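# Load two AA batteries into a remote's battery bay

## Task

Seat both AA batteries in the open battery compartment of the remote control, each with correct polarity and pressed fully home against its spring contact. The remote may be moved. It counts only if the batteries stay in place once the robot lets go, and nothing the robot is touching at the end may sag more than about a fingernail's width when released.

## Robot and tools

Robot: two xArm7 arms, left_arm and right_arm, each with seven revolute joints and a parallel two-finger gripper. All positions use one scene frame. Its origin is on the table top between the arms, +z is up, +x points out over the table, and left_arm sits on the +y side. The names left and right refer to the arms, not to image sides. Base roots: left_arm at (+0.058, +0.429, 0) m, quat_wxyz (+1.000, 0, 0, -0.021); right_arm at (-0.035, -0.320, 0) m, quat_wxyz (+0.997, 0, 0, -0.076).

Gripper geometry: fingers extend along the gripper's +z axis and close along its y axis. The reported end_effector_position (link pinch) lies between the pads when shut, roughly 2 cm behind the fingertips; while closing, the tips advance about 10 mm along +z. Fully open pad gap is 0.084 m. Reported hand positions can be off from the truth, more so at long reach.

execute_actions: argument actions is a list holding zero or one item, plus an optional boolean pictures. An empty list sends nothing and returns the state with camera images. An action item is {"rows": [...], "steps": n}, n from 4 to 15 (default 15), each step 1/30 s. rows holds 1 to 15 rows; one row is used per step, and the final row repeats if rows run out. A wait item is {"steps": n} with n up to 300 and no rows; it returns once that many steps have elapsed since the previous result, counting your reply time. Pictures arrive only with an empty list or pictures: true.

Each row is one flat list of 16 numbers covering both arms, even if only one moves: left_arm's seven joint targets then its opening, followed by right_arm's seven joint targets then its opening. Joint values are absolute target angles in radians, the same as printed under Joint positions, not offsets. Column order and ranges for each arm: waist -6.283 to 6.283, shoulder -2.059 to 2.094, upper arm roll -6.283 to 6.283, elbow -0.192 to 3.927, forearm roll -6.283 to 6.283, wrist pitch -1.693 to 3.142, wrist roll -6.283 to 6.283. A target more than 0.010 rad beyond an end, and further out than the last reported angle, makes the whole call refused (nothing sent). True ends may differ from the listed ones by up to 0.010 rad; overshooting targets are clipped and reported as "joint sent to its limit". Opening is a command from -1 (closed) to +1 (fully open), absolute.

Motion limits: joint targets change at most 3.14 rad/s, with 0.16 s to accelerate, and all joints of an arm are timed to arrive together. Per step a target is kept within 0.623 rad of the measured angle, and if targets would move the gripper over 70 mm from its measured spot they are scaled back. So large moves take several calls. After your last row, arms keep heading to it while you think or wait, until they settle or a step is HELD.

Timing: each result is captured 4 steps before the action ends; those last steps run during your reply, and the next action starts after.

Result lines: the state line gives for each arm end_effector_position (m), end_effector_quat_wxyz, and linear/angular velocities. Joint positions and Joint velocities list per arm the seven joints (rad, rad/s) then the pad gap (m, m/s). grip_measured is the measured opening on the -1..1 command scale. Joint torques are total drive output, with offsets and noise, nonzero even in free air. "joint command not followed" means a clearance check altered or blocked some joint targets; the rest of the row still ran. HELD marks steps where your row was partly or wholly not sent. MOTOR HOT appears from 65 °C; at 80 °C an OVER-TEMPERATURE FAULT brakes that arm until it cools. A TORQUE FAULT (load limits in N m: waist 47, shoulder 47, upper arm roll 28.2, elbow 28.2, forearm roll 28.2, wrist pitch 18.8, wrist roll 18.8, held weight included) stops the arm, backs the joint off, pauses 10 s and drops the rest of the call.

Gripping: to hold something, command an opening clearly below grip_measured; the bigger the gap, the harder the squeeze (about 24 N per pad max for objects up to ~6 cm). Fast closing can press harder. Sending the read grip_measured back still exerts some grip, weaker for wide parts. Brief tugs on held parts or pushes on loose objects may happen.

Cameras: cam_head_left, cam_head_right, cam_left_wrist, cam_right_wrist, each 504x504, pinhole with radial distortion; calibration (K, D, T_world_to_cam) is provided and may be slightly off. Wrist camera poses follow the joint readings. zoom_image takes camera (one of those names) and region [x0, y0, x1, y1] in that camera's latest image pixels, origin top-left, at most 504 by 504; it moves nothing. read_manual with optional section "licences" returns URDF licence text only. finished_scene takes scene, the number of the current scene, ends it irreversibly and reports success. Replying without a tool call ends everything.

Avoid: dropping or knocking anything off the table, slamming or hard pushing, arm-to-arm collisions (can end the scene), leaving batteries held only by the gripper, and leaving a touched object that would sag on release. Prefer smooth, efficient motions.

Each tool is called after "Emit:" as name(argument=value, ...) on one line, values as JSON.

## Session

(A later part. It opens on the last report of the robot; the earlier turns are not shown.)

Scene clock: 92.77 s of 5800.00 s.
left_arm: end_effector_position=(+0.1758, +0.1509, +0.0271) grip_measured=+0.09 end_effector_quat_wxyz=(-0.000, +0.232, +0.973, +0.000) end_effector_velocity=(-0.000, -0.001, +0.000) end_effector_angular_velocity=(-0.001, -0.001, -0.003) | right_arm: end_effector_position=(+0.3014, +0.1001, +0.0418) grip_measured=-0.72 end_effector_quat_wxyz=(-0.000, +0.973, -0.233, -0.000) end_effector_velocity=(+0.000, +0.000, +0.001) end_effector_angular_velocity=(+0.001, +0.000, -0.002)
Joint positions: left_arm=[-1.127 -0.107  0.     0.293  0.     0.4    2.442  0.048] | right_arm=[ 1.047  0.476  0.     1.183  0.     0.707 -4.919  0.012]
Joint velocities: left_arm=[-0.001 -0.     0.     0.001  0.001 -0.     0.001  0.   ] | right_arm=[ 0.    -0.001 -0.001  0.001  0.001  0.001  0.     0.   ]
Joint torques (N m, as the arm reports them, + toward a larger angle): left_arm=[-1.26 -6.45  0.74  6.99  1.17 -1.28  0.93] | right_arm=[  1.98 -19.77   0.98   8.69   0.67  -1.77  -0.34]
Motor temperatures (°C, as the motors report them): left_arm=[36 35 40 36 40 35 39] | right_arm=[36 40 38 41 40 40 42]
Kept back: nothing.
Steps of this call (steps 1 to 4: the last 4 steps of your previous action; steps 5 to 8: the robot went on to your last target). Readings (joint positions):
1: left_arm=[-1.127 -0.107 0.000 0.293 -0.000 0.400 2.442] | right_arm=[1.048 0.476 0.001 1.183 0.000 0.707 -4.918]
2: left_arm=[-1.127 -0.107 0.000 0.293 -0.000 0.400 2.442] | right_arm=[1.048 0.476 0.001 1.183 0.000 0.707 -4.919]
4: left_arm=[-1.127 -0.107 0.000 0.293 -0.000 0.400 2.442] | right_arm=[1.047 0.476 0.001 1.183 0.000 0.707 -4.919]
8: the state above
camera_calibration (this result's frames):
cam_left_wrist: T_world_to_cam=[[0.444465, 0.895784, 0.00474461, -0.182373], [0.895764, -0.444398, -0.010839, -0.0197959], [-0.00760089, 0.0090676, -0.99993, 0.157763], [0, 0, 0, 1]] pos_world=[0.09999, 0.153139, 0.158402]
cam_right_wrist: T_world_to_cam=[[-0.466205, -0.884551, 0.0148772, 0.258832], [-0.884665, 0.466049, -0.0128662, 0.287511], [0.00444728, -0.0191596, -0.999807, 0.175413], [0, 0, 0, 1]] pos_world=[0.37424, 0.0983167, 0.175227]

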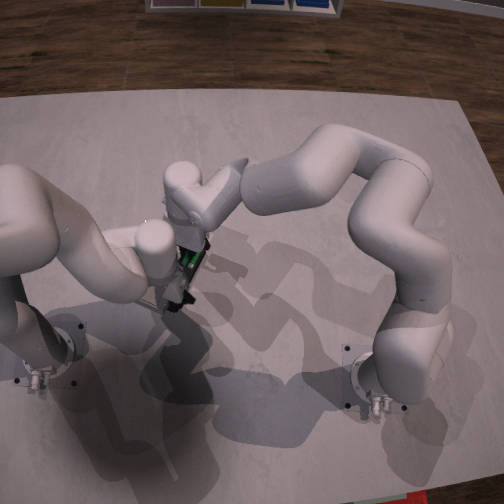

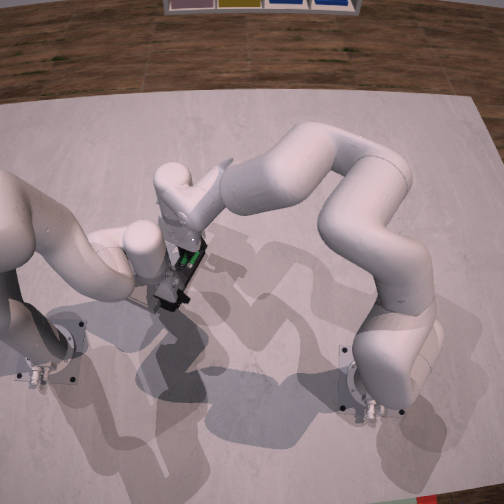

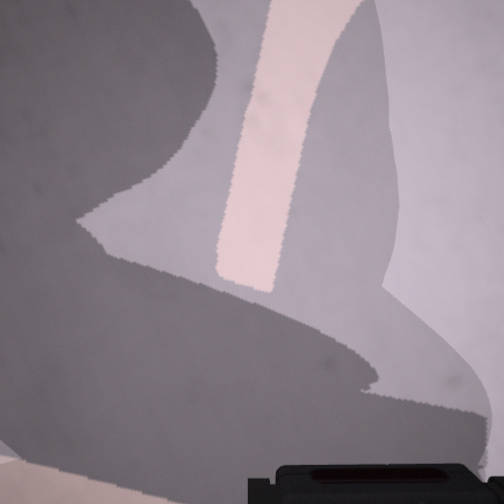

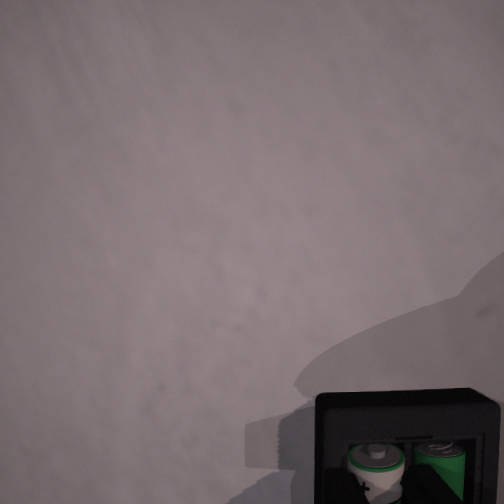

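Emit:
execute_actions(actions=[{"rows":[[-1.127,-0.1068,0,0.2931,0,0.3999,2.442,-0.4,1.0468,0.4755,0,1.1833,0,0.7076,-4.9188,-0.9],[-1.127,-0.1068,0,0.2931,0,0.3999,2.442,-0.4,1.0468,0.4755,0,1.1833,0,0.7076,-4.9188,-0.84],[-1.127,-0.1068,0,0.2931,0,0.3999,2.442,-0.4,1.0468,0.4755,0,1.1833,0,0.7076,-4.9188,-0.79],[-1.127,-0.1068,0,0.2931,0,0.3999,2.442,-0.4,1.0468,0.4755,0,1.1833,0,0.7076,-4.9188,-0.76],[-1.127,-0.1068,0,0.2931,0,0.3999,2.442,-0.4,1.0468,0.4755,0,1.1833,0,0.7076,-4.9188,-0.74],[-1.127,-0.1068,0,0.2931,0,0.3999,2.442,-0.4,1.0468,0.4755,0,1.1833,0,0.7076,-4.9188,-0.72],[-1.127,-0.1068,0,0.2931,0,0.3999,2.442,-0.4,1.0468,0.4755,0,1.1833,0,0.7076,-4.9188,-0.71],[-1.127,-0.1068,0,0.2931,0,0.3999,2.442,-0.4,1.0468,0.4755,0,1.1833,0,0.7076,-4.9188,-0.70],[-1.127,-0.1068,0,0.2931,0,0.3999,2.442,-0.4,1.0468,0.4755,0,1.1833,0,0.7076,-4.9188,-0.69],[-1.127,-0.1068,0,0.2931,0,0.3999,2.442,-0.4,1.0468,0.4755,0,1.1833,0,0.7076,-4.9188,-0.68],[-1.127,-0.1068,0,0.2931,0,0.3999,2.442,-0.4,1.0468,0.4755,0,1.1833,0,0.7076,-4.9188,-0.66],[-1.127,-0.1068,0,0.2931,0,0.3999,2.442,-0.4,1.0468,0.4755,0,1.1833,0,0.7076,-4.9188,-0.63]],"steps":15}])

Emit:
execute_actions(actions=[{"steps":8}], pictures=true)

Emit:
zoom_image(camera="cam_right_wrist", region=[290, 360, 504, 504])

Scene clock: 93.63 s of 5800.00 s.
left_arm: end_effector_position=(+0.1759, +0.1509, +0.0271) grip_measured=+0.09 end_effector_quat_wxyz=(+0.000, +0.232, +0.973, -0.000) end_effector_velocity=(-0.000, +0.000, -0.000) end_effector_angular_velocity=(+0.000, +0.001, +0.001) | right_arm: end_effector_position=(+0.3016, +0.0998, +0.0420) grip_measured=-0.69 end_effector_quat_wxyz=(+0.000, +0.973, -0.233, -0.000) end_effector_velocity=(+0.000, +0.000, +0.001) end_effector_angular_velocity=(+0.001, -0.000, -0.001)
Joint positions: left_arm=[-1.127 -0.107  0.     0.293  0.     0.4    2.442  0.048] | right_arm=[ 1.047  0.476  0.     1.183 -0.     0.708 -4.919  0.014]
Joint velocities: left_arm=[-0.001 -0.     0.    -0.001 -0.001  0.    -0.     0.   ] | right_arm=[-0.001 -0.001  0.     0.001 -0.     0.002  0.     0.016]
Joint torques (N m, as the arm reports them, + toward a larger angle): left_arm=[-1.87 -7.19  0.43  6.78  0.61 -1.02  0.37] | right_arm=[  1.39 -21.57   0.34   9.1    0.58  -1.25  -0.38]
Motor temperatures (°C, as the motors report them): left_arm=[36 35 40 36 40 35 39] | right_arm=[36 40 38 41 40 40 42]
Steps of this call (steps 1 to 15: the robot went on to your last target; steps 16 to 26: the first 11 steps of this action). Readings (joint positions):
16: left_arm=[-1.127 -0.107 0.000 0.293 0.000 0.400 2.442] | right_arm=[1.047 0.476 0.000 1.183 0.000 0.707 -4.919]
17: left_arm=[-1.127 -0.107 0.000 0.293 0.000 0.400 2.442] | right_arm=[1.047 0.476 0.000 1.183 0.000 0.707 -4.919]
19: left_arm=[-1.127 -0.107 0.000 0.293 0.000 0.400 2.442] | right_arm=[1.047 0.476 0.000 1.183 0.000 0.707 -4.919]
23: left_arm=[-1.127 -0.107 0.000 0.293 0.000 0.400 2.442] | right_arm=[1.047 0.476 0.000 1.183 -0.000 0.708 -4.919]
26: the state above

Scene clock: 93.90 s of 5800.00 s.
left_arm: end_effector_position=(+0.1758, +0.1509, +0.0271) grip_measured=+0.09 end_effector_quat_wxyz=(+0.000, +0.232, +0.973, -0.000) end_effector_velocity=(+0.000, +0.001, -0.000) end_effector_angular_velocity=(+0.001, -0.001, -0.000) | right_arm: end_effector_position=(+0.3014, +0.0998, +0.0420) grip_measured=-0.65 end_effector_quat_wxyz=(+0.000, +0.973, -0.233, -0.000) end_effector_velocity=(+0.001, -0.000, +0.000) end_effector_angular_velocity=(-0.000, -0.002, +0.000)
Joint positions: left_arm=[-1.127 -0.107  0.     0.293  0.     0.4    2.442  0.048] | right_arm=[ 1.047  0.476  0.     1.183  0.     0.708 -4.919  0.015]
Joint velocities: left_arm=[ 0.002 -0.    -0.    -0.001  0.004  0.    -0.001  0.   ] | right_arm=[-0.    -0.    -0.     0.    -0.002 -0.     0.001 -0.   ]
Joint torques (N m, as the arm reports them, + toward a larger angle): left_arm=[-2.08 -6.96  0.39  6.8   0.71 -0.85  0.4 ] | right_arm=[  0.91 -21.47  -0.02   9.38   0.46  -1.68  -0.35]
Motor temperatures (°C, as the motors report them): left_arm=[36 35 40 36 40 35 39] | right_arm=[36 40 38 41 40 40 42]
Kept back: nothing.
Steps of this call (steps 1 to 4: the last 4 steps of your previous action; steps 5 to 8: the robot went on to your last target). Readings (joint positions):
1: left_arm=[-1.127 -0.107 0.000 0.293 0.000 0.400 2.442] | right_arm=[1.047 0.476 0.000 1.183 0.000 0.708 -4.919]
2: left_arm=[-1.127 -0.107 0.000 0.293 0.000 0.400 2.442] | right_arm=[1.047 0.476 0.000 1.183 0.000 0.708 -4.919]
4: left_arm=[-1.127 -0.107 0.000 0.293 0.000 0.400 2.442] | right_arm=[1.047 0.476 0.000 1.183 0.000 0.708 -4.919]
8: the state above
camera_calibration (this result's frames):
cam_left_wrist: T_world_to_cam=[[0.444418, 0.895808, 0.00465515, -0.182354], [0.895788, -0.444352, -0.0107259, -0.0198818], [-0.00753983, 0.00893681, -0.999932, 0.157777], [0, 0, 0, 1]] pos_world=[0.100041, 0.153109, 0.158401]
cam_right_wrist: T_world_to_cam=[[-0.466503, -0.884385, 0.0154231, 0.258633], [-0.88451, 0.466344, -0.0128826, 0.287602], [0.00420071, -0.0196517, -0.999798, 0.175717], [0, 0, 0, 1]] pos_world=[0.374302, 0.0980631, 0.175397]

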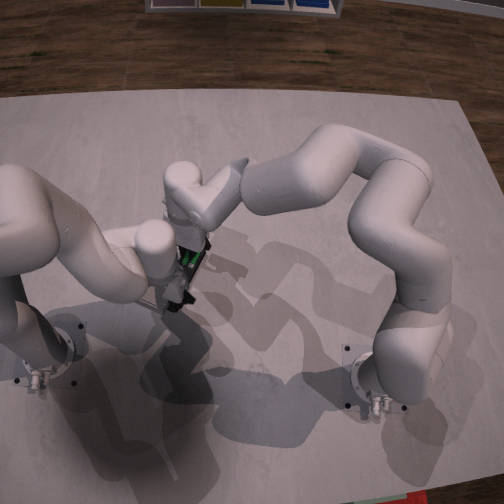

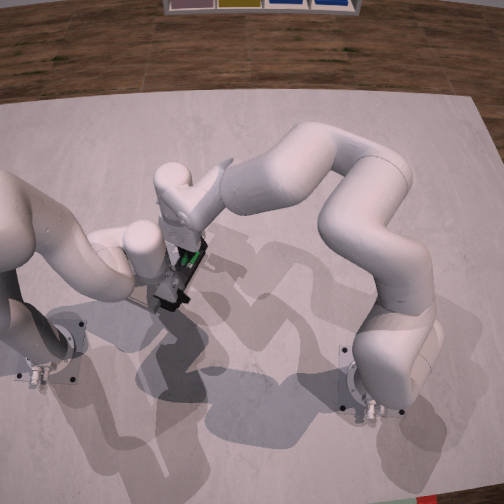

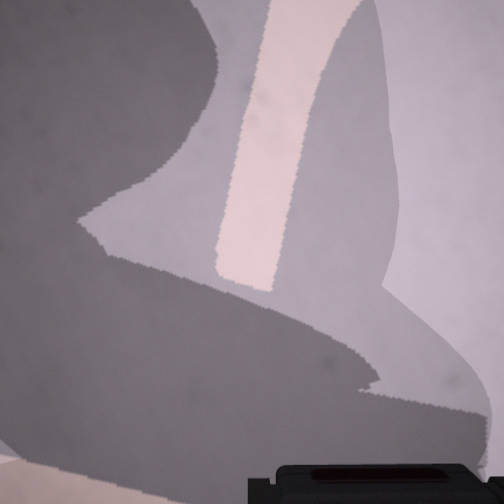

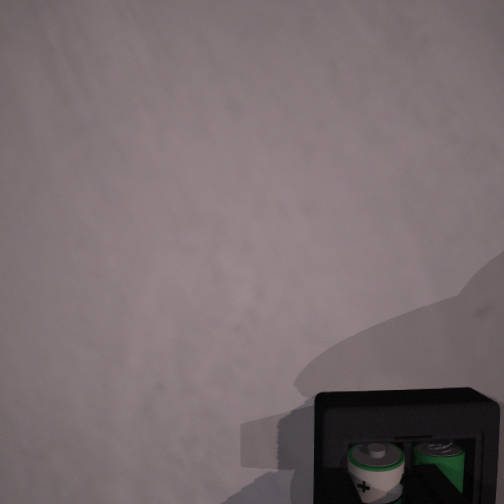

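Region (290, 360, 504, 504) of cam_right_wrist's 504x504 image, scaled by 2.355, with more detail than that image has; it fills the top 339 rows of this view, and the rest is white.

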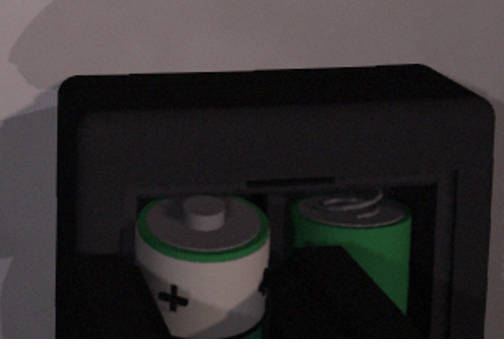

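Emit:
execute_actions(actions=[{"rows":[[-1.127,-0.1068,0,0.2931,0,0.3999,2.442,-0.4,1.0468,0.4755,0,1.1833,0,0.7076,-4.9188,-0.58],[-1.127,-0.1068,0,0.2931,0,0.3999,2.442,-0.4,1.0468,0.473,0,1.184,0,0.711,-4.9188,-0.58],[-1.127,-0.1068,0,0.2931,0,0.3999,2.442,-0.4,1.0468,0.469,0,1.1845,0,0.716,-4.9188,-0.58],[-1.127,-0.1068,0,0.2931,0,0.3999,2.442,-0.4,1.0468,0.465,0,1.185,0,0.721,-4.9188,-0.58],[-1.127,-0.1068,0,0.2931,0,0.3999,2.442,-0.4,1.0468,0.460,0,1.1855,0,0.7265,-4.9188,-0.58],[-1.127,-0.1068,0,0.2931,0,0.3999,2.442,-0.4,1.0468,0.4555,0,1.186,0,0.7316,-4.9188,-0.58],[-1.127,-0.1068,0,0.2931,0,0.3999,2.442,-0.4,1.0468,0.4555,0,1.186,0,0.7316,-4.9188,-0.58],[-1.127,-0.1068,0,0.2931,0,0.3999,2.442,-0.4,1.0468,0.4555,0,1.186,0,0.7316,-4.9188,-0.7],[-1.127,-0.1068,0,0.2931,0,0.3999,2.442,-0.4,1.0468,0.4555,0,1.186,0,0.7316,-4.9188,-0.8]],"steps":15}])

Emit:
execute_actions(actions=[{"steps":8}], pictures=true)

Emit:
zoom_image(camera="cam_right_wrist", region=[290, 360, 504, 504])

Scene clock: 94.60 s of 5800.00 s.
left_arm: end_effector_position=(+0.1758, +0.1508, +0.0271) grip_measured=+0.08 end_effector_quat_wxyz=(+0.000, +0.233, +0.973, -0.000) end_effector_velocity=(+0.000, -0.001, +0.000) end_effector_angular_velocity=(-0.001, -0.001, -0.002) | right_arm: end_effector_position=(+0.3017, +0.0999, +0.0525) grip_measured=-0.82 end_effector_quat_wxyz=(-0.000, +0.973, -0.233, +0.000) end_effector_velocity=(-0.006, -0.008, -0.010) end_effector_angular_velocity=(-0.023, +0.018, +0.000)
Joint positions: left_arm=[-1.127 -0.107 -0.     0.293  0.     0.4    2.442  0.048] | right_arm=[ 1.047  0.455  0.     1.187  0.     0.731 -4.919  0.008]
Joint velocities: left_arm=[ 0.    -0.     0.     0.001  0.002  0.     0.    -0.   ] | right_arm=[ 0.001  0.008 -0.001 -0.013 -0.001  0.008  0.001 -0.003]
Joint torques (N m, as the arm reports them, + toward a larger angle): left_arm=[-1.96 -7.74  0.24  6.45  0.51 -0.56  0.22] | right_arm=[  0.4  -22.8   -0.47  10.33   0.36  -1.76  -0.36]
Motor temperatures (°C, as the motors report them): left_arm=[36 35 40 36 40 35 39] | right_arm=[36 40 38 41 40 40 42]
Steps of this call (steps 1 to 10: the robot went on to your last target; steps 11 to 21: the first 11 steps of this action). Readings (joint positions):
11: left_arm=[-1.127 -0.107 0.000 0.293 0.000 0.400 2.442] | right_arm=[1.047 0.476 0.000 1.183 0.000 0.708 -4.919]
12: left_arm=[-1.127 -0.107 0.000 0.293 0.000 0.400 2.442] | right_arm=[1.047 0.476 0.000 1.183 0.000 0.708 -4.919]
14: left_arm=[-1.127 -0.107 0.000 0.293 0.000 0.400 2.442] | right_arm=[1.047 0.473 0.000 1.183 0.000 0.713 -4.919]
18: left_arm=[-1.127 -0.106 -0.000 0.293 0.000 0.399 2.442] | right_arm=[1.047 0.458 0.000 1.185 0.000 0.729 -4.919]
21: the state above

Scene clock: 94.87 s of 5800.00 s.
left_arm: end_effector_position=(+0.1758, +0.1508, +0.0271) grip_measured=+0.08 end_effector_quat_wxyz=(+0.000, +0.232, +0.973, -0.000) end_effector_velocity=(-0.000, +0.000, -0.000) end_effector_angular_velocity=(+0.000, +0.001, +0.001) | right_arm: end_effector_position=(+0.3014, +0.0995, +0.0519) grip_measured=-0.82 end_effector_quat_wxyz=(+0.001, +0.973, -0.233, -0.000) end_effector_velocity=(+0.001, +0.000, +0.002) end_effector_angular_velocity=(+0.003, -0.003, -0.000)
Joint positions: left_arm=[-1.127 -0.107 -0.     0.293  0.     0.4    2.442  0.048] | right_arm=[ 1.047  0.456  0.     1.186  0.     0.732 -4.919  0.008]
Joint velocities: left_arm=[-0.001 -0.001  0.    -0.001 -0.002  0.     0.    -0.   ] | right_arm=[-0.001 -0.002 -0.     0.001 -0.    -0.001 -0.    -0.   ]
Joint torques (N m, as the arm reports them, + toward a larger angle): left_arm=[-2.4  -8.45  0.19  6.38  0.5  -0.36  0.14] | right_arm=[  0.36 -23.35  -0.63  10.37   0.45  -1.74  -0.35]
Motor temperatures (°C, as the motors report them): left_arm=[36 35 40 36 40 35 39] | right_arm=[36 40 38 41 40 40 42]
Kept back: nothing.
Steps of this call (steps 1 to 4: the last 4 steps of your previous action; steps 5 to 8: the robot went on to your last target). Readings (joint positions):
1: left_arm=[-1.127 -0.107 -0.000 0.293 0.000 0.400 2.442] | right_arm=[1.047 0.455 0.000 1.186 0.000 0.731 -4.919]
2: left_arm=[-1.127 -0.107 -0.000 0.293 0.000 0.400 2.442] | right_arm=[1.047 0.456 0.000 1.186 0.000 0.732 -4.919]
4: left_arm=[-1.127 -0.107 -0.000 0.293 0.000 0.400 2.442] | right_arm=[1.047 0.456 0.000 1.185 0.000 0.732 -4.919]
8: the state above
camera_calibration (this result's frames):
cam_left_wrist: T_world_to_cam=[[0.444576, 0.89573, 0.00456883, -0.182293], [0.89571, -0.444512, -0.0106069, -0.0198681], [-0.00747005, 0.00880793, -0.999933, 0.157788], [0, 0, 0, 1]] pos_world=[0.100018, 0.153064, 0.1584]
cam_right_wrist: T_world_to_cam=[[-0.466716, -0.884254, 0.0164715, 0.258152], [-0.8844, 0.466555, -0.0127969, 0.287793], [0.00363082, -0.0205399, -0.999782, 0.185861], [0, 0, 0, 1]] pos_world=[0.374333, 0.0978183, 0.185252]

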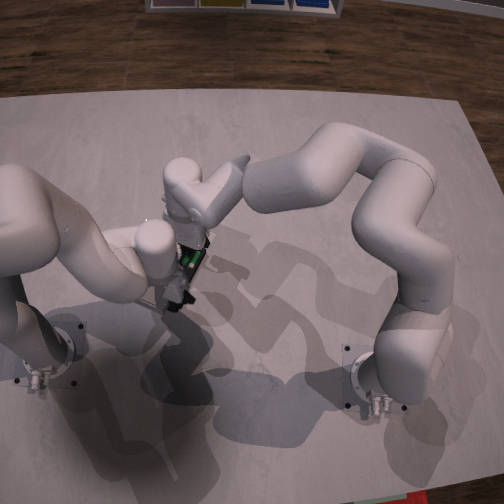

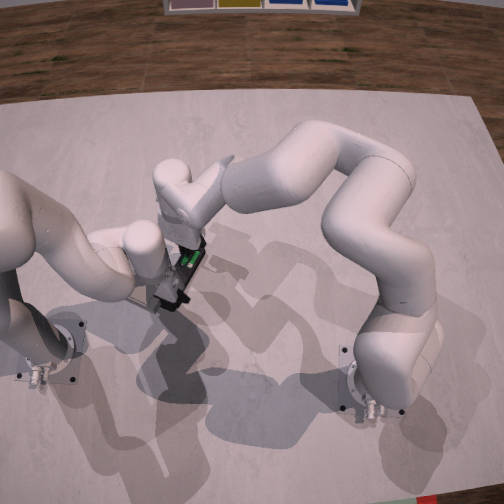

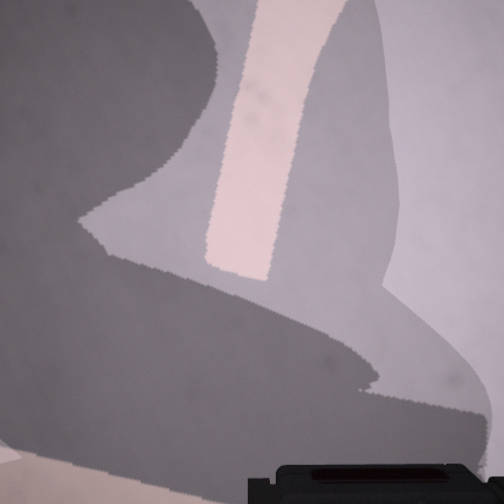

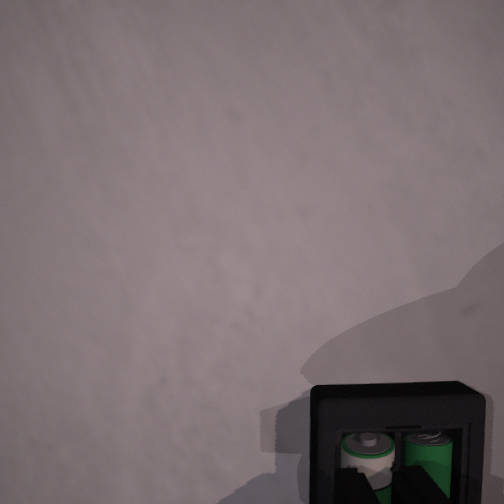

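Region (290, 360, 504, 504) of cam_right_wrist's 504x504 image, scaled by 2.355, with more detail than that image has; it fills the top 339 rows of this view, and the rest is white.

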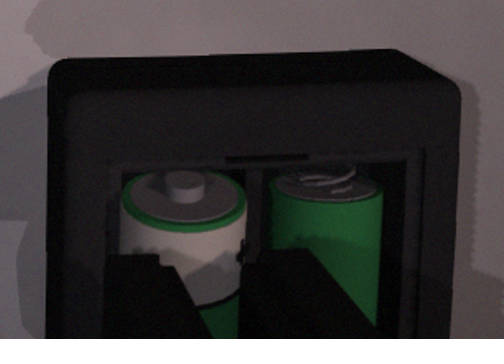

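Emit:
execute_actions(actions=[{"rows":[[-1.127,-0.1068,0,0.2931,0,0.3999,2.442,-0.4,1.0468,0.4575,0,1.1862,0,0.7295,-4.9188,-0.8],[-1.127,-0.1068,0,0.2931,0,0.3999,2.442,-0.4,1.0468,0.4595,0,1.1862,0,0.727,-4.9188,-0.8],[-1.127,-0.1068,0,0.2931,0,0.3999,2.442,-0.4,1.0468,0.4615,0,1.186,0,0.7246,-4.9188,-0.8],[-1.127,-0.1068,0,0.2931,0,0.3999,2.442,-0.4,1.0468,0.4635,0,1.1858,0,0.7222,-4.9188,-0.8],[-1.127,-0.1068,0,0.2931,0,0.3999,2.442,-0.4,1.0468,0.4655,0,1.1856,0,0.7198,-4.9188,-0.8],[-1.127,-0.1068,0,0.2931,0,0.3999,2.442,-0.4,1.0468,0.4675,0,1.1854,0,0.7174,-4.9188,-0.8],[-1.127,-0.1068,0,0.2931,0,0.3999,2.442,-0.4,1.0468,0.4695,0,1.1852,0,0.715,-4.9188,-0.8],[-1.127,-0.1068,0,0.2931,0,0.3999,2.442,-0.4,1.0468,0.4715,0,1.185,0,0.7126,-4.9188,-0.8]],"steps":15}], pictures=true)

Emit:
zoom_image(camera="cam_right_wrist", region=[290, 360, 504, 504])

Scene clock: 95.70 s of 5800.00 s.
left_arm: end_effector_position=(+0.1759, +0.1510, +0.0271) grip_measured=+0.08 end_effector_quat_wxyz=(-0.000, +0.232, +0.973, +0.000) end_effector_velocity=(+0.001, +0.002, -0.000) end_effector_angular_velocity=(+0.001, +0.002, +0.011) | right_arm: end_effector_position=(+0.3022, +0.1005, +0.0457) grip_measured=-0.82 end_effector_quat_wxyz=(-0.001, +0.973, -0.233, +0.000) end_effector_velocity=(+0.001, +0.002, -0.001) end_effector_angular_velocity=(+0.006, -0.003, -0.002)
Joint positions: left_arm=[-1.127 -0.107  0.     0.293 -0.     0.4    2.442  0.048] | right_arm=[ 1.047  0.47   0.     1.186 -0.     0.714 -4.919  0.008]
Joint velocities: left_arm=[ 0.003 -0.002  0.003 -0.002 -0.002  0.002 -0.004 -0.   ] | right_arm=[ 0.     0.002  0.    -0.     0.002 -0.009  0.001 -0.   ]
Joint torques (N m, as the arm reports them, + toward a larger angle): left_arm=[-2.82 -7.95 -0.06  6.47  0.9  -0.42  0.47] | right_arm=[  0.37 -20.37  -0.69   9.59   0.46  -2.4   -0.36]
Motor temperatures (°C, as the motors report them): left_arm=[36 35 40 36 40 35 39] | right_arm=[36 40 38 41 40 40 42]
Steps of this call (steps 1 to 14: the robot went on to your last target; steps 15 to 25: the first 11 steps of this action). Readings (joint positions):
15: left_arm=[-1.127 -0.107 -0.000 0.293 0.000 0.400 2.442] | right_arm=[1.047 0.456 0.000 1.186 -0.000 0.731 -4.919]
16: left_arm=[-1.127 -0.107 -0.000 0.293 0.000 0.400 2.442] | right_arm=[1.047 0.456 -0.000 1.186 -0.000 0.730 -4.919]
18: left_arm=[-1.127 -0.107 -0.000 0.293 0.000 0.400 2.442] | right_arm=[1.047 0.459 -0.000 1.186 0.000 0.726 -4.919]
22: left_arm=[-1.127 -0.107 -0.000 0.293 0.000 0.400 2.442] | right_arm=[1.047 0.468 0.000 1.185 -0.000 0.717 -4.919]
25: the state above
camera_calibration (this result's frames):
cam_left_wrist: T_world_to_cam=[[0.44366, 0.896183, 0.00473142, -0.182394], [0.896162, -0.443592, -0.0109896, -0.0200092], [-0.00774991, 0.00911578, -0.999928, 0.157787], [0, 0, 0, 1]] pos_world=[0.100075, 0.153144, 0.158419]
cam_right_wrist: T_world_to_cam=[[-0.466779, -0.884279, 0.0129258, 0.259762], [-0.884354, 0.466622, -0.0134801, 0.287961], [0.00588872, -0.0177232, -0.999826, 0.178692], [0, 0, 0, 1]] pos_world=[0.374859, 0.0985002, 0.179185]

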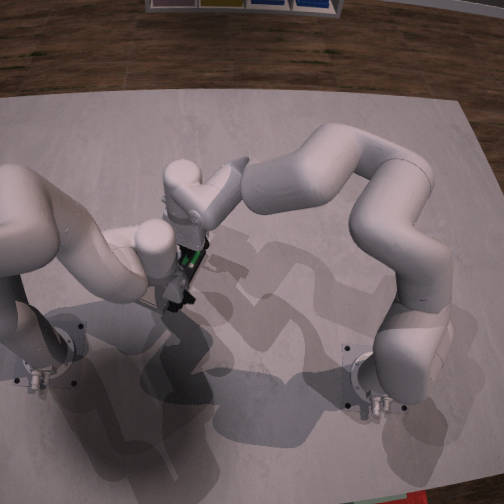

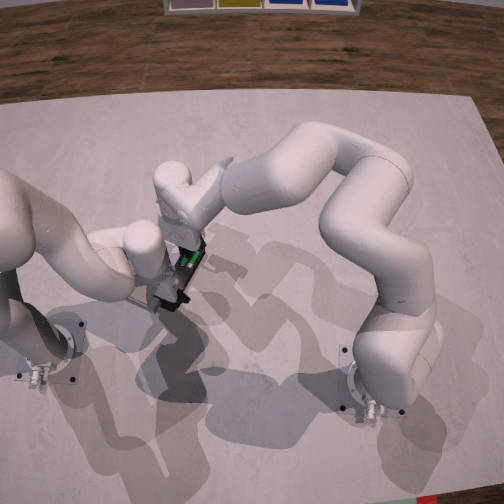

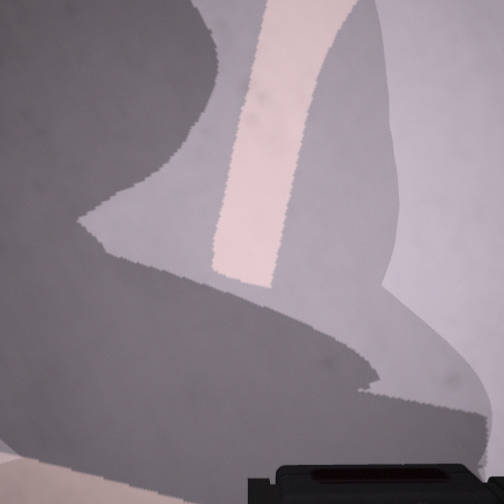

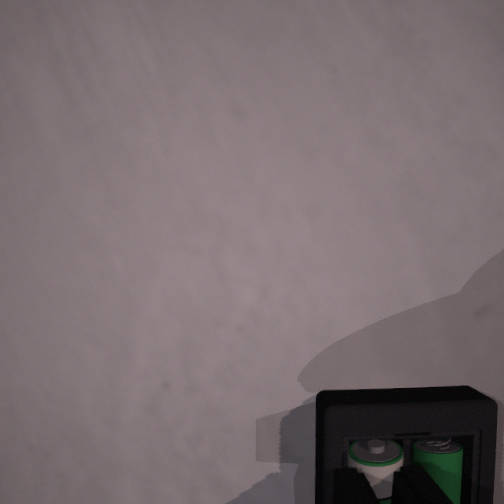

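Region (290, 360, 504, 504) of cam_right_wrist's 504x504 image, scaled by 2.355, with more detail than that image has; it fills the top 339 rows of this view, and the rest is white.

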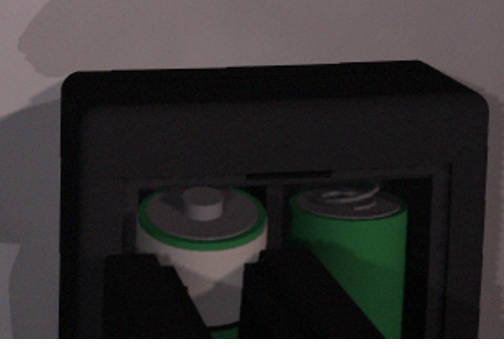

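Going down past the previous jam. Continue.

Emit:
execute_actions(actions=[{"rows":[[-1.127,-0.1068,0,0.2931,0,0.3999,2.442,-0.4,1.0468,0.4725,0,1.1848,0,0.7114,-4.9188,-0.8],[-1.127,-0.1068,0,0.2931,0,0.3999,2.442,-0.4,1.0468,0.4735,0,1.1846,0,0.7102,-4.9188,-0.8],[-1.127,-0.1068,0,0.2931,0,0.3999,2.442,-0.4,1.0468,0.4745,0,1.1844,0,0.709,-4.9188,-0.8],[-1.127,-0.1068,0,0.2931,0,0.3999,2.442,-0.4,1.0468,0.4755,0,1.1842,0,0.7078,-4.9188,-0.8],[-1.127,-0.1068,0,0.2931,0,0.3999,2.442,-0.4,1.0468,0.4765,0,1.184,0,0.7066,-4.9188,-0.8],[-1.127,-0.1068,0,0.2931,0,0.3999,2.442,-0.4,1.0468,0.4775,0,1.1838,0,0.7054,-4.9188,-0.8],[-1.127,-0.1068,0,0.2931,0,0.3999,2.442,-0.4,1.0468,0.4785,0,1.1836,0,0.7042,-4.9188,-0.8]],"steps":15}], pictures=true)

Emit:
zoom_image(camera="cam_right_wrist", region=[290, 360, 504, 504])

Scene clock: 96.33 s of 5800.00 s.
left_arm: end_effector_position=(+0.1760, +0.1511, +0.0271) grip_measured=+0.08 end_effector_quat_wxyz=(-0.000, +0.232, +0.973, +0.000) end_effector_velocity=(-0.000, +0.000, -0.000) end_effector_angular_velocity=(+0.000, -0.000, -0.000) | right_arm: end_effector_position=(+0.3021, +0.1006, +0.0414) grip_measured=-0.82 end_effector_quat_wxyz=(-0.001, +0.973, -0.233, +0.000) end_effector_velocity=(+0.000, -0.001, -0.000) end_effector_angular_velocity=(-0.000, -0.001, -0.000)
Joint positions: left_arm=[-1.127 -0.107  0.001  0.293 -0.     0.4    2.442  0.048] | right_arm=[ 1.047  0.478  0.     1.184  0.     0.704 -4.919  0.008]
Joint velocities: left_arm=[ 0.    -0.    -0.001 -0.001  0.001 -0.    -0.001  0.   ] | right_arm=[-0.001 -0.    -0.    -0.002 -0.001 -0.002  0.     0.   ]
Joint torques (N m, as the arm reports them, + toward a larger angle): left_arm=[-4.35 -7.77 -1.29  6.55  1.02 -0.69  0.94] | right_arm=[ -0.15 -17.62  -1.11   8.21   0.38  -2.33  -0.39]
Motor temperatures (°C, as the motors report them): left_arm=[36 35 40 36 40 35 39] | right_arm=[36 40 38 41 40 40 42]
Steps of this call (steps 1 to 4: the last 4 steps of your previous action; steps 5 to 8: the robot went on to your last target; steps 9 to 19: the first 11 steps of this action). Readings (joint positions):
9: left_arm=[-1.127 -0.107 0.000 0.293 -0.000 0.400 2.442] | right_arm=[1.047 0.470 0.000 1.186 -0.000 0.713 -4.919]
10: left_arm=[-1.127 -0.107 0.000 0.293 -0.000 0.400 2.442] | right_arm=[1.047 0.471 0.000 1.185 -0.000 0.712 -4.919]
12: left_arm=[-1.127 -0.107 0.000 0.293 -0.000 0.400 2.442] | right_arm=[1.047 0.472 0.000 1.185 0.000 0.711 -4.919]
16: left_arm=[-1.127 -0.107 0.001 0.293 -0.000 0.400 2.442] | right_arm=[1.047 0.478 0.000 1.184 0.000 0.705 -4.919]
19: the state above
camera_calibration (this result's frames):
cam_left_wrist: T_world_to_cam=[[0.443288, 0.896366, 0.0047723, -0.182531], [0.896345, -0.443219, -0.0110187, -0.0202124], [-0.0077616, 0.00916208, -0.999928, 0.157783], [0, 0, 0, 1]] pos_world=[0.100256, 0.15321, 0.15842]
cam_right_wrist: T_world_to_cam=[[-0.466616, -0.88437, 0.0126162, 0.259803], [-0.88444, 0.466461, -0.0134275, 0.287846], [0.0059899, -0.0174237, -0.99983, 0.174367], [0, 0, 0, 1]] pos_world=[0.374766, 0.0985308, 0.174925]

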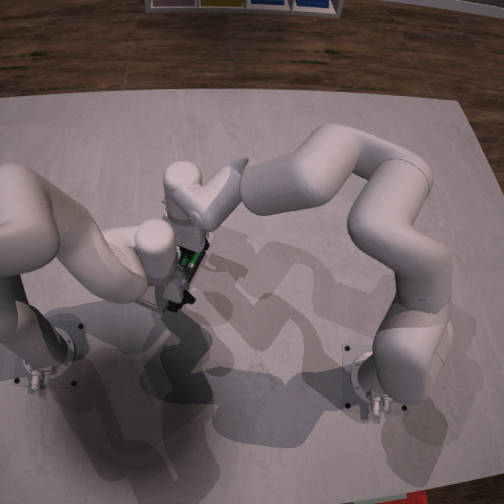

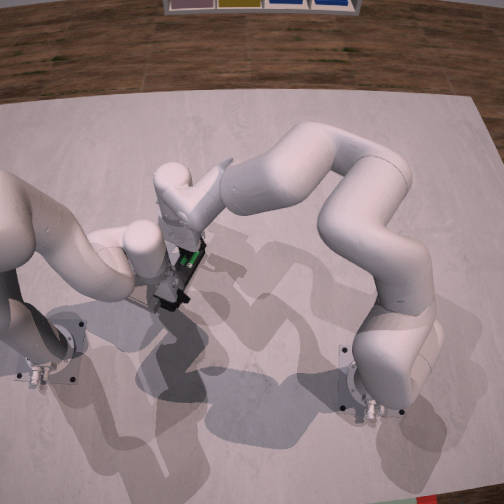

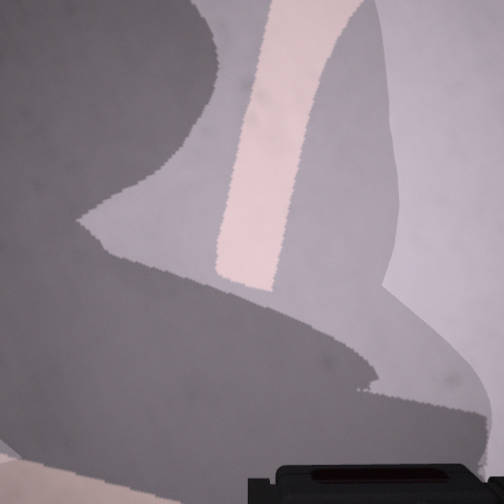

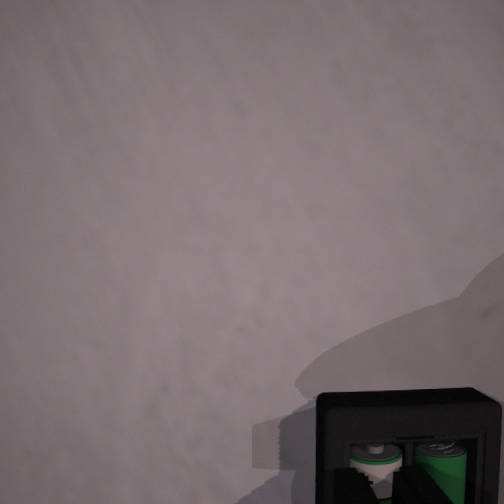

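Region (290, 360, 504, 504) of cam_right_wrist's 504x504 image, scaled by 2.355, with more detail than that image has; it fills the top 339 rows of this view, and the rest is white.

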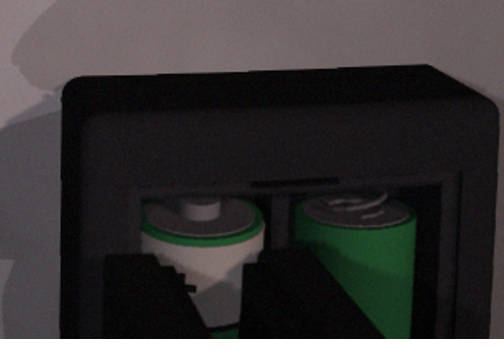

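Emit:
execute_actions(actions=[{"rows":[[-1.127,-0.1068,0,0.2931,0,0.3999,2.442,-0.4,1.0468,0.4765,0,1.184,0,0.7066,-4.9188,-0.8],[-1.127,-0.1068,0,0.2931,0,0.3999,2.442,-0.4,1.0468,0.4735,0,1.1846,0,0.7102,-4.9188,-0.8],[-1.127,-0.1068,0,0.2931,0,0.3999,2.442,-0.4,1.0468,0.4705,0,1.1851,0,0.7138,-4.9188,-0.8],[-1.127,-0.1068,0,0.2931,0,0.3999,2.442,-0.4,1.0468,0.4675,0,1.1854,0,0.7174,-4.9188,-0.85],[-1.127,-0.1068,0,0.2931,0,0.3999,2.442,-0.4,1.0468,0.4665,0,1.1855,0,0.7186,-4.9188,-0.92],[-1.127,-0.1068,0,0.2931,0,0.3999,2.442,-0.4,1.0468,0.4665,0,1.1855,0,0.7186,-4.9188,-1],[-1.127,-0.1068,0,0.2931,0,0.3999,2.442,-0.4,1.0468,0.4665,0,1.1855,0,0.7186,-4.9188,-1],[-1.127,-0.1068,0,0.2931,0,0.3999,2.442,-0.4,1.0468,0.4665,0,1.1855,0,0.7186,-4.9188,-1],[-1.127,-0.1068,0,0.2931,0,0.3999,2.442,-0.4,1.0468,0.4685,0,1.1853,0,0.7162,-4.9188,-1],[-1.127,-0.1068,0,0.2931,0,0.3999,2.442,-0.4,1.0468,0.4705,0,1.1851,0,0.7138,-4.9188,-1],[-1.127,-0.1068,0,0.2931,0,0.3999,2.442,-0.4,1.0468,0.4725,0,1.1848,0,0.7114,-4.9188,-1],[-1.127,-0.1068,0,0.2931,0,0.3999,2.442,-0.4,1.0468,0.474,0,1.1845,0,0.7096,-4.9188,-1],[-1.127,-0.1068,0,0.2931,0,0.3999,2.442,-0.4,1.0468,0.4755,0,1.1842,0,0.7078,-4.9188,-1]],"steps":15}])

Emit:
execute_actions(actions=[{"rows":[[-1.127,-0.1068,0,0.2931,0,0.3999,2.442,-0.4,1.0468,0.4765,0,1.184,0,0.7066,-4.9188,-1],[-1.127,-0.1068,0,0.2931,0,0.3999,2.442,-0.4,1.0468,0.4775,0,1.1838,0,0.7054,-4.9188,-1],[-1.127,-0.1068,0,0.2931,0,0.3999,2.442,-0.4,1.0468,0.4785,0,1.1836,0,0.7042,-4.9188,-1],[-1.127,-0.1068,0,0.2931,0,0.3999,2.442,-0.4,1.0468,0.4795,0,1.1834,0,0.703,-4.9188,-1],[-1.127,-0.1068,0,0.2931,0,0.3999,2.442,-0.4,1.0468,0.4805,0,1.1832,0,0.7018,-4.9188,-1],[-1.127,-0.1068,0,0.2931,0,0.3999,2.442,-0.4,1.0468,0.4815,0,1.183,0,0.7006,-4.9188,-1]],"steps":14}], pictures=true)

Emit:
zoom_image(camera="cam_right_wrist", region=[290, 360, 504, 504])

Scene clock: 97.37 s of 5800.00 s.
left_arm: end_effector_position=(+0.1751, +0.1504, +0.0271) grip_measured=+0.08 end_effector_quat_wxyz=(+0.000, +0.234, +0.972, -0.000) end_effector_velocity=(+0.002, +0.003, -0.000) end_effector_angular_velocity=(+0.003, +0.002, +0.013) | right_arm: end_effector_position=(+0.3015, +0.0989, +0.0441) grip_measured=-1.00 end_effector_quat_wxyz=(+0.001, +0.972, -0.233, -0.001) end_effector_velocity=(+0.004, +0.010, -0.014) end_effector_angular_velocity=(+0.025, -0.018, +0.004)
Joint positions: left_arm=[-1.128 -0.106 -0.002  0.293  0.     0.399  2.443  0.048] | right_arm=[ 1.047  0.471 -0.     1.184 -0.     0.716 -4.919  0.   ]
Joint velocities: left_arm=[ 0.003 -0.003  0.007 -0.002 -0.     0.004 -0.003  0.   ] | right_arm=[ 0.002  0.039  0.003  0.008 -0.    -0.063  0.001  0.   ]
Joint torques (N m, as the arm reports them, + toward a larger angle): left_arm=[-1.42 -8.06  0.55  6.46  0.54 -0.43  0.05] | right_arm=[  0.45 -23.26  -0.52  10.     0.43  -1.71  -0.37]
Motor temperatures (°C, as the motors report them): left_arm=[36 35 40 36 40 35 39] | right_arm=[36 40 38 41 40 40 42]
Steps of this call (steps 1 to 4: the last 4 steps of your previous action; steps 5 to 15: the robot went on to your last target; steps 16 to 20: nothing new was sent; steps 21 to 31: the first 11 steps of this action). Readings (joint positions):
21: left_arm=[-1.127 -0.107 0.000 0.293 0.000 0.400 2.442] | right_arm=[1.047 0.478 0.000 1.184 0.000 0.704 -4.919]
22: left_arm=[-1.127 -0.107 0.000 0.293 0.000 0.400 2.442] | right_arm=[1.047 0.478 0.000 1.184 0.000 0.705 -4.919]
24: left_arm=[-1.127 -0.107 -0.001 0.293 0.000 0.399 2.442] | right_arm=[1.047 0.475 -0.000 1.183 -0.000 0.710 -4.919]
28: left_arm=[-1.128 -0.106 -0.002 0.293 0.000 0.399 2.443] | right_arm=[1.047 0.470 -0.001 1.183 -0.000 0.719 -4.919]
31: the state above

Scene clock: 97.83 s of 5800.00 s.
left_arm: end_effector_position=(+0.1760, +0.1511, +0.0271) grip_measured=+0.08 end_effector_quat_wxyz=(-0.000, +0.231, +0.973, +0.000) end_effector_velocity=(-0.001, +0.000, -0.000) end_effector_angular_velocity=(+0.001, +0.000, -0.002) | right_arm: end_effector_position=(+0.3029, +0.1010, +0.0419) grip_measured=-1.00 end_effector_quat_wxyz=(-0.002, +0.972, -0.233, +0.001) end_effector_velocity=(-0.001, -0.000, -0.002) end_effector_angular_velocity=(-0.001, +0.001, +0.002)
Joint positions: left_arm=[-1.127 -0.107  0.001  0.293 -0.     0.4    2.441  0.048] | right_arm=[ 1.047  0.478 -0.     1.185 -0.     0.702 -4.919  0.   ]
Joint velocities: left_arm=[-0.     0.    -0.001 -0.001 -0.    -0.     0.001  0.   ] | right_arm=[ 0.001  0.003  0.    -0.003 -0.    -0.004 -0.     0.   ]
Joint torques (N m, as the arm reports them, + toward a larger angle): left_arm=[-3.28 -7.52 -0.4   6.91  1.28 -0.58  1.1 ] | right_arm=[  1.01 -12.93   0.08   7.04   0.64  -3.48  -0.42]
Motor temperatures (°C, as the motors report them): left_arm=[36 35 40 36 40 35 39] | right_arm=[36 40 38 41 40 40 42]
Steps of this call (steps 1 to 4: the last 4 steps of your previous action; steps 5 to 14: the first 10 steps of this action). Readings (joint positions):
5: left_arm=[-1.127 -0.107 -0.000 0.293 -0.000 0.400 2.442] | right_arm=[1.047 0.474 -0.000 1.185 -0.000 0.709 -4.919]
6: left_arm=[-1.127 -0.107 -0.000 0.293 -0.000 0.400 2.442] | right_arm=[1.047 0.475 -0.000 1.185 -0.000 0.708 -4.919]
8: left_arm=[-1.127 -0.107 -0.000 0.293 -0.000 0.400 2.442] | right_arm=[1.047 0.476 -0.000 1.185 -0.000 0.706 -4.919]
12: left_arm=[-1.127 -0.107 0.001 0.293 -0.000 0.400 2.441] | right_arm=[1.047 0.478 -0.000 1.185 -0.000 0.702 -4.919]
14: the state above
camera_calibration (this result's frames):
cam_left_wrist: T_world_to_cam=[[0.44271, 0.896652, 0.00475698, -0.182488], [0.89663, -0.442639, -0.011168, -0.0202999], [-0.00790819, 0.00920943, -0.999926, 0.157799], [0, 0, 0, 1]] pos_world=[0.100238, 0.153189, 0.158429]
cam_right_wrist: T_world_to_cam=[[-0.467027, -0.884188, 0.00983941, 0.260807], [-0.884207, 0.466878, -0.0142457, 0.288253], [0.00800209, -0.0153532, -0.99985, 0.174008], [0, 0, 0, 1]] pos_world=[0.375287, 0.0986947, 0.175522]

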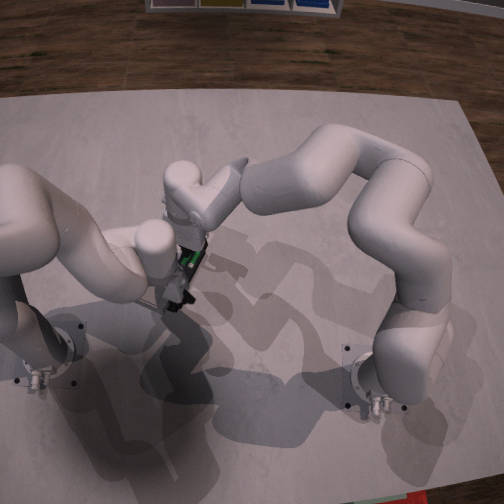

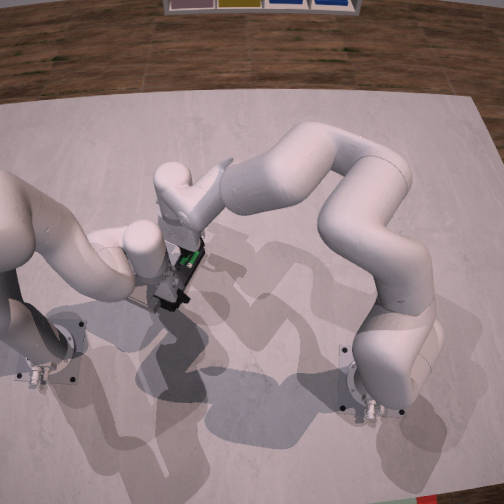

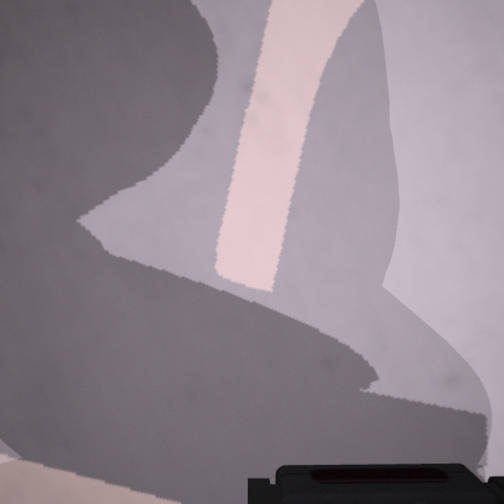

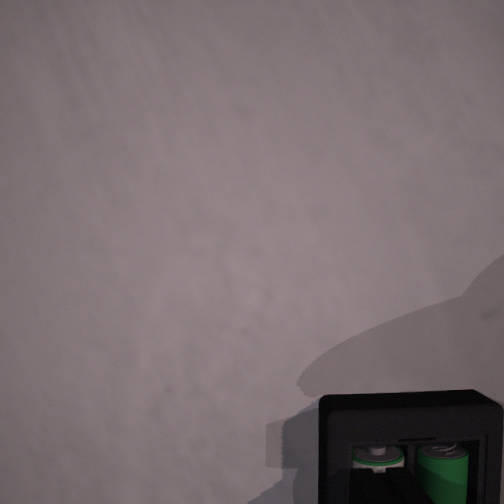

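Region (290, 360, 504, 504) of cam_right_wrist's 504x504 image, scaled by 2.355, with more detail than that image has; it fills the top 339 rows of this view, and the rest is white.

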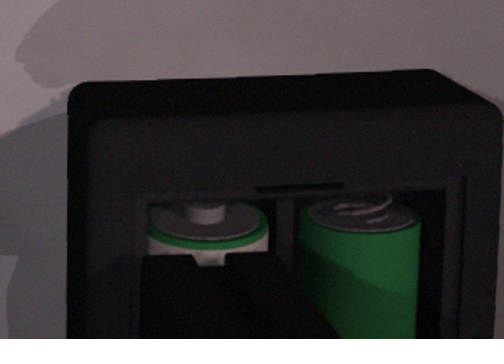

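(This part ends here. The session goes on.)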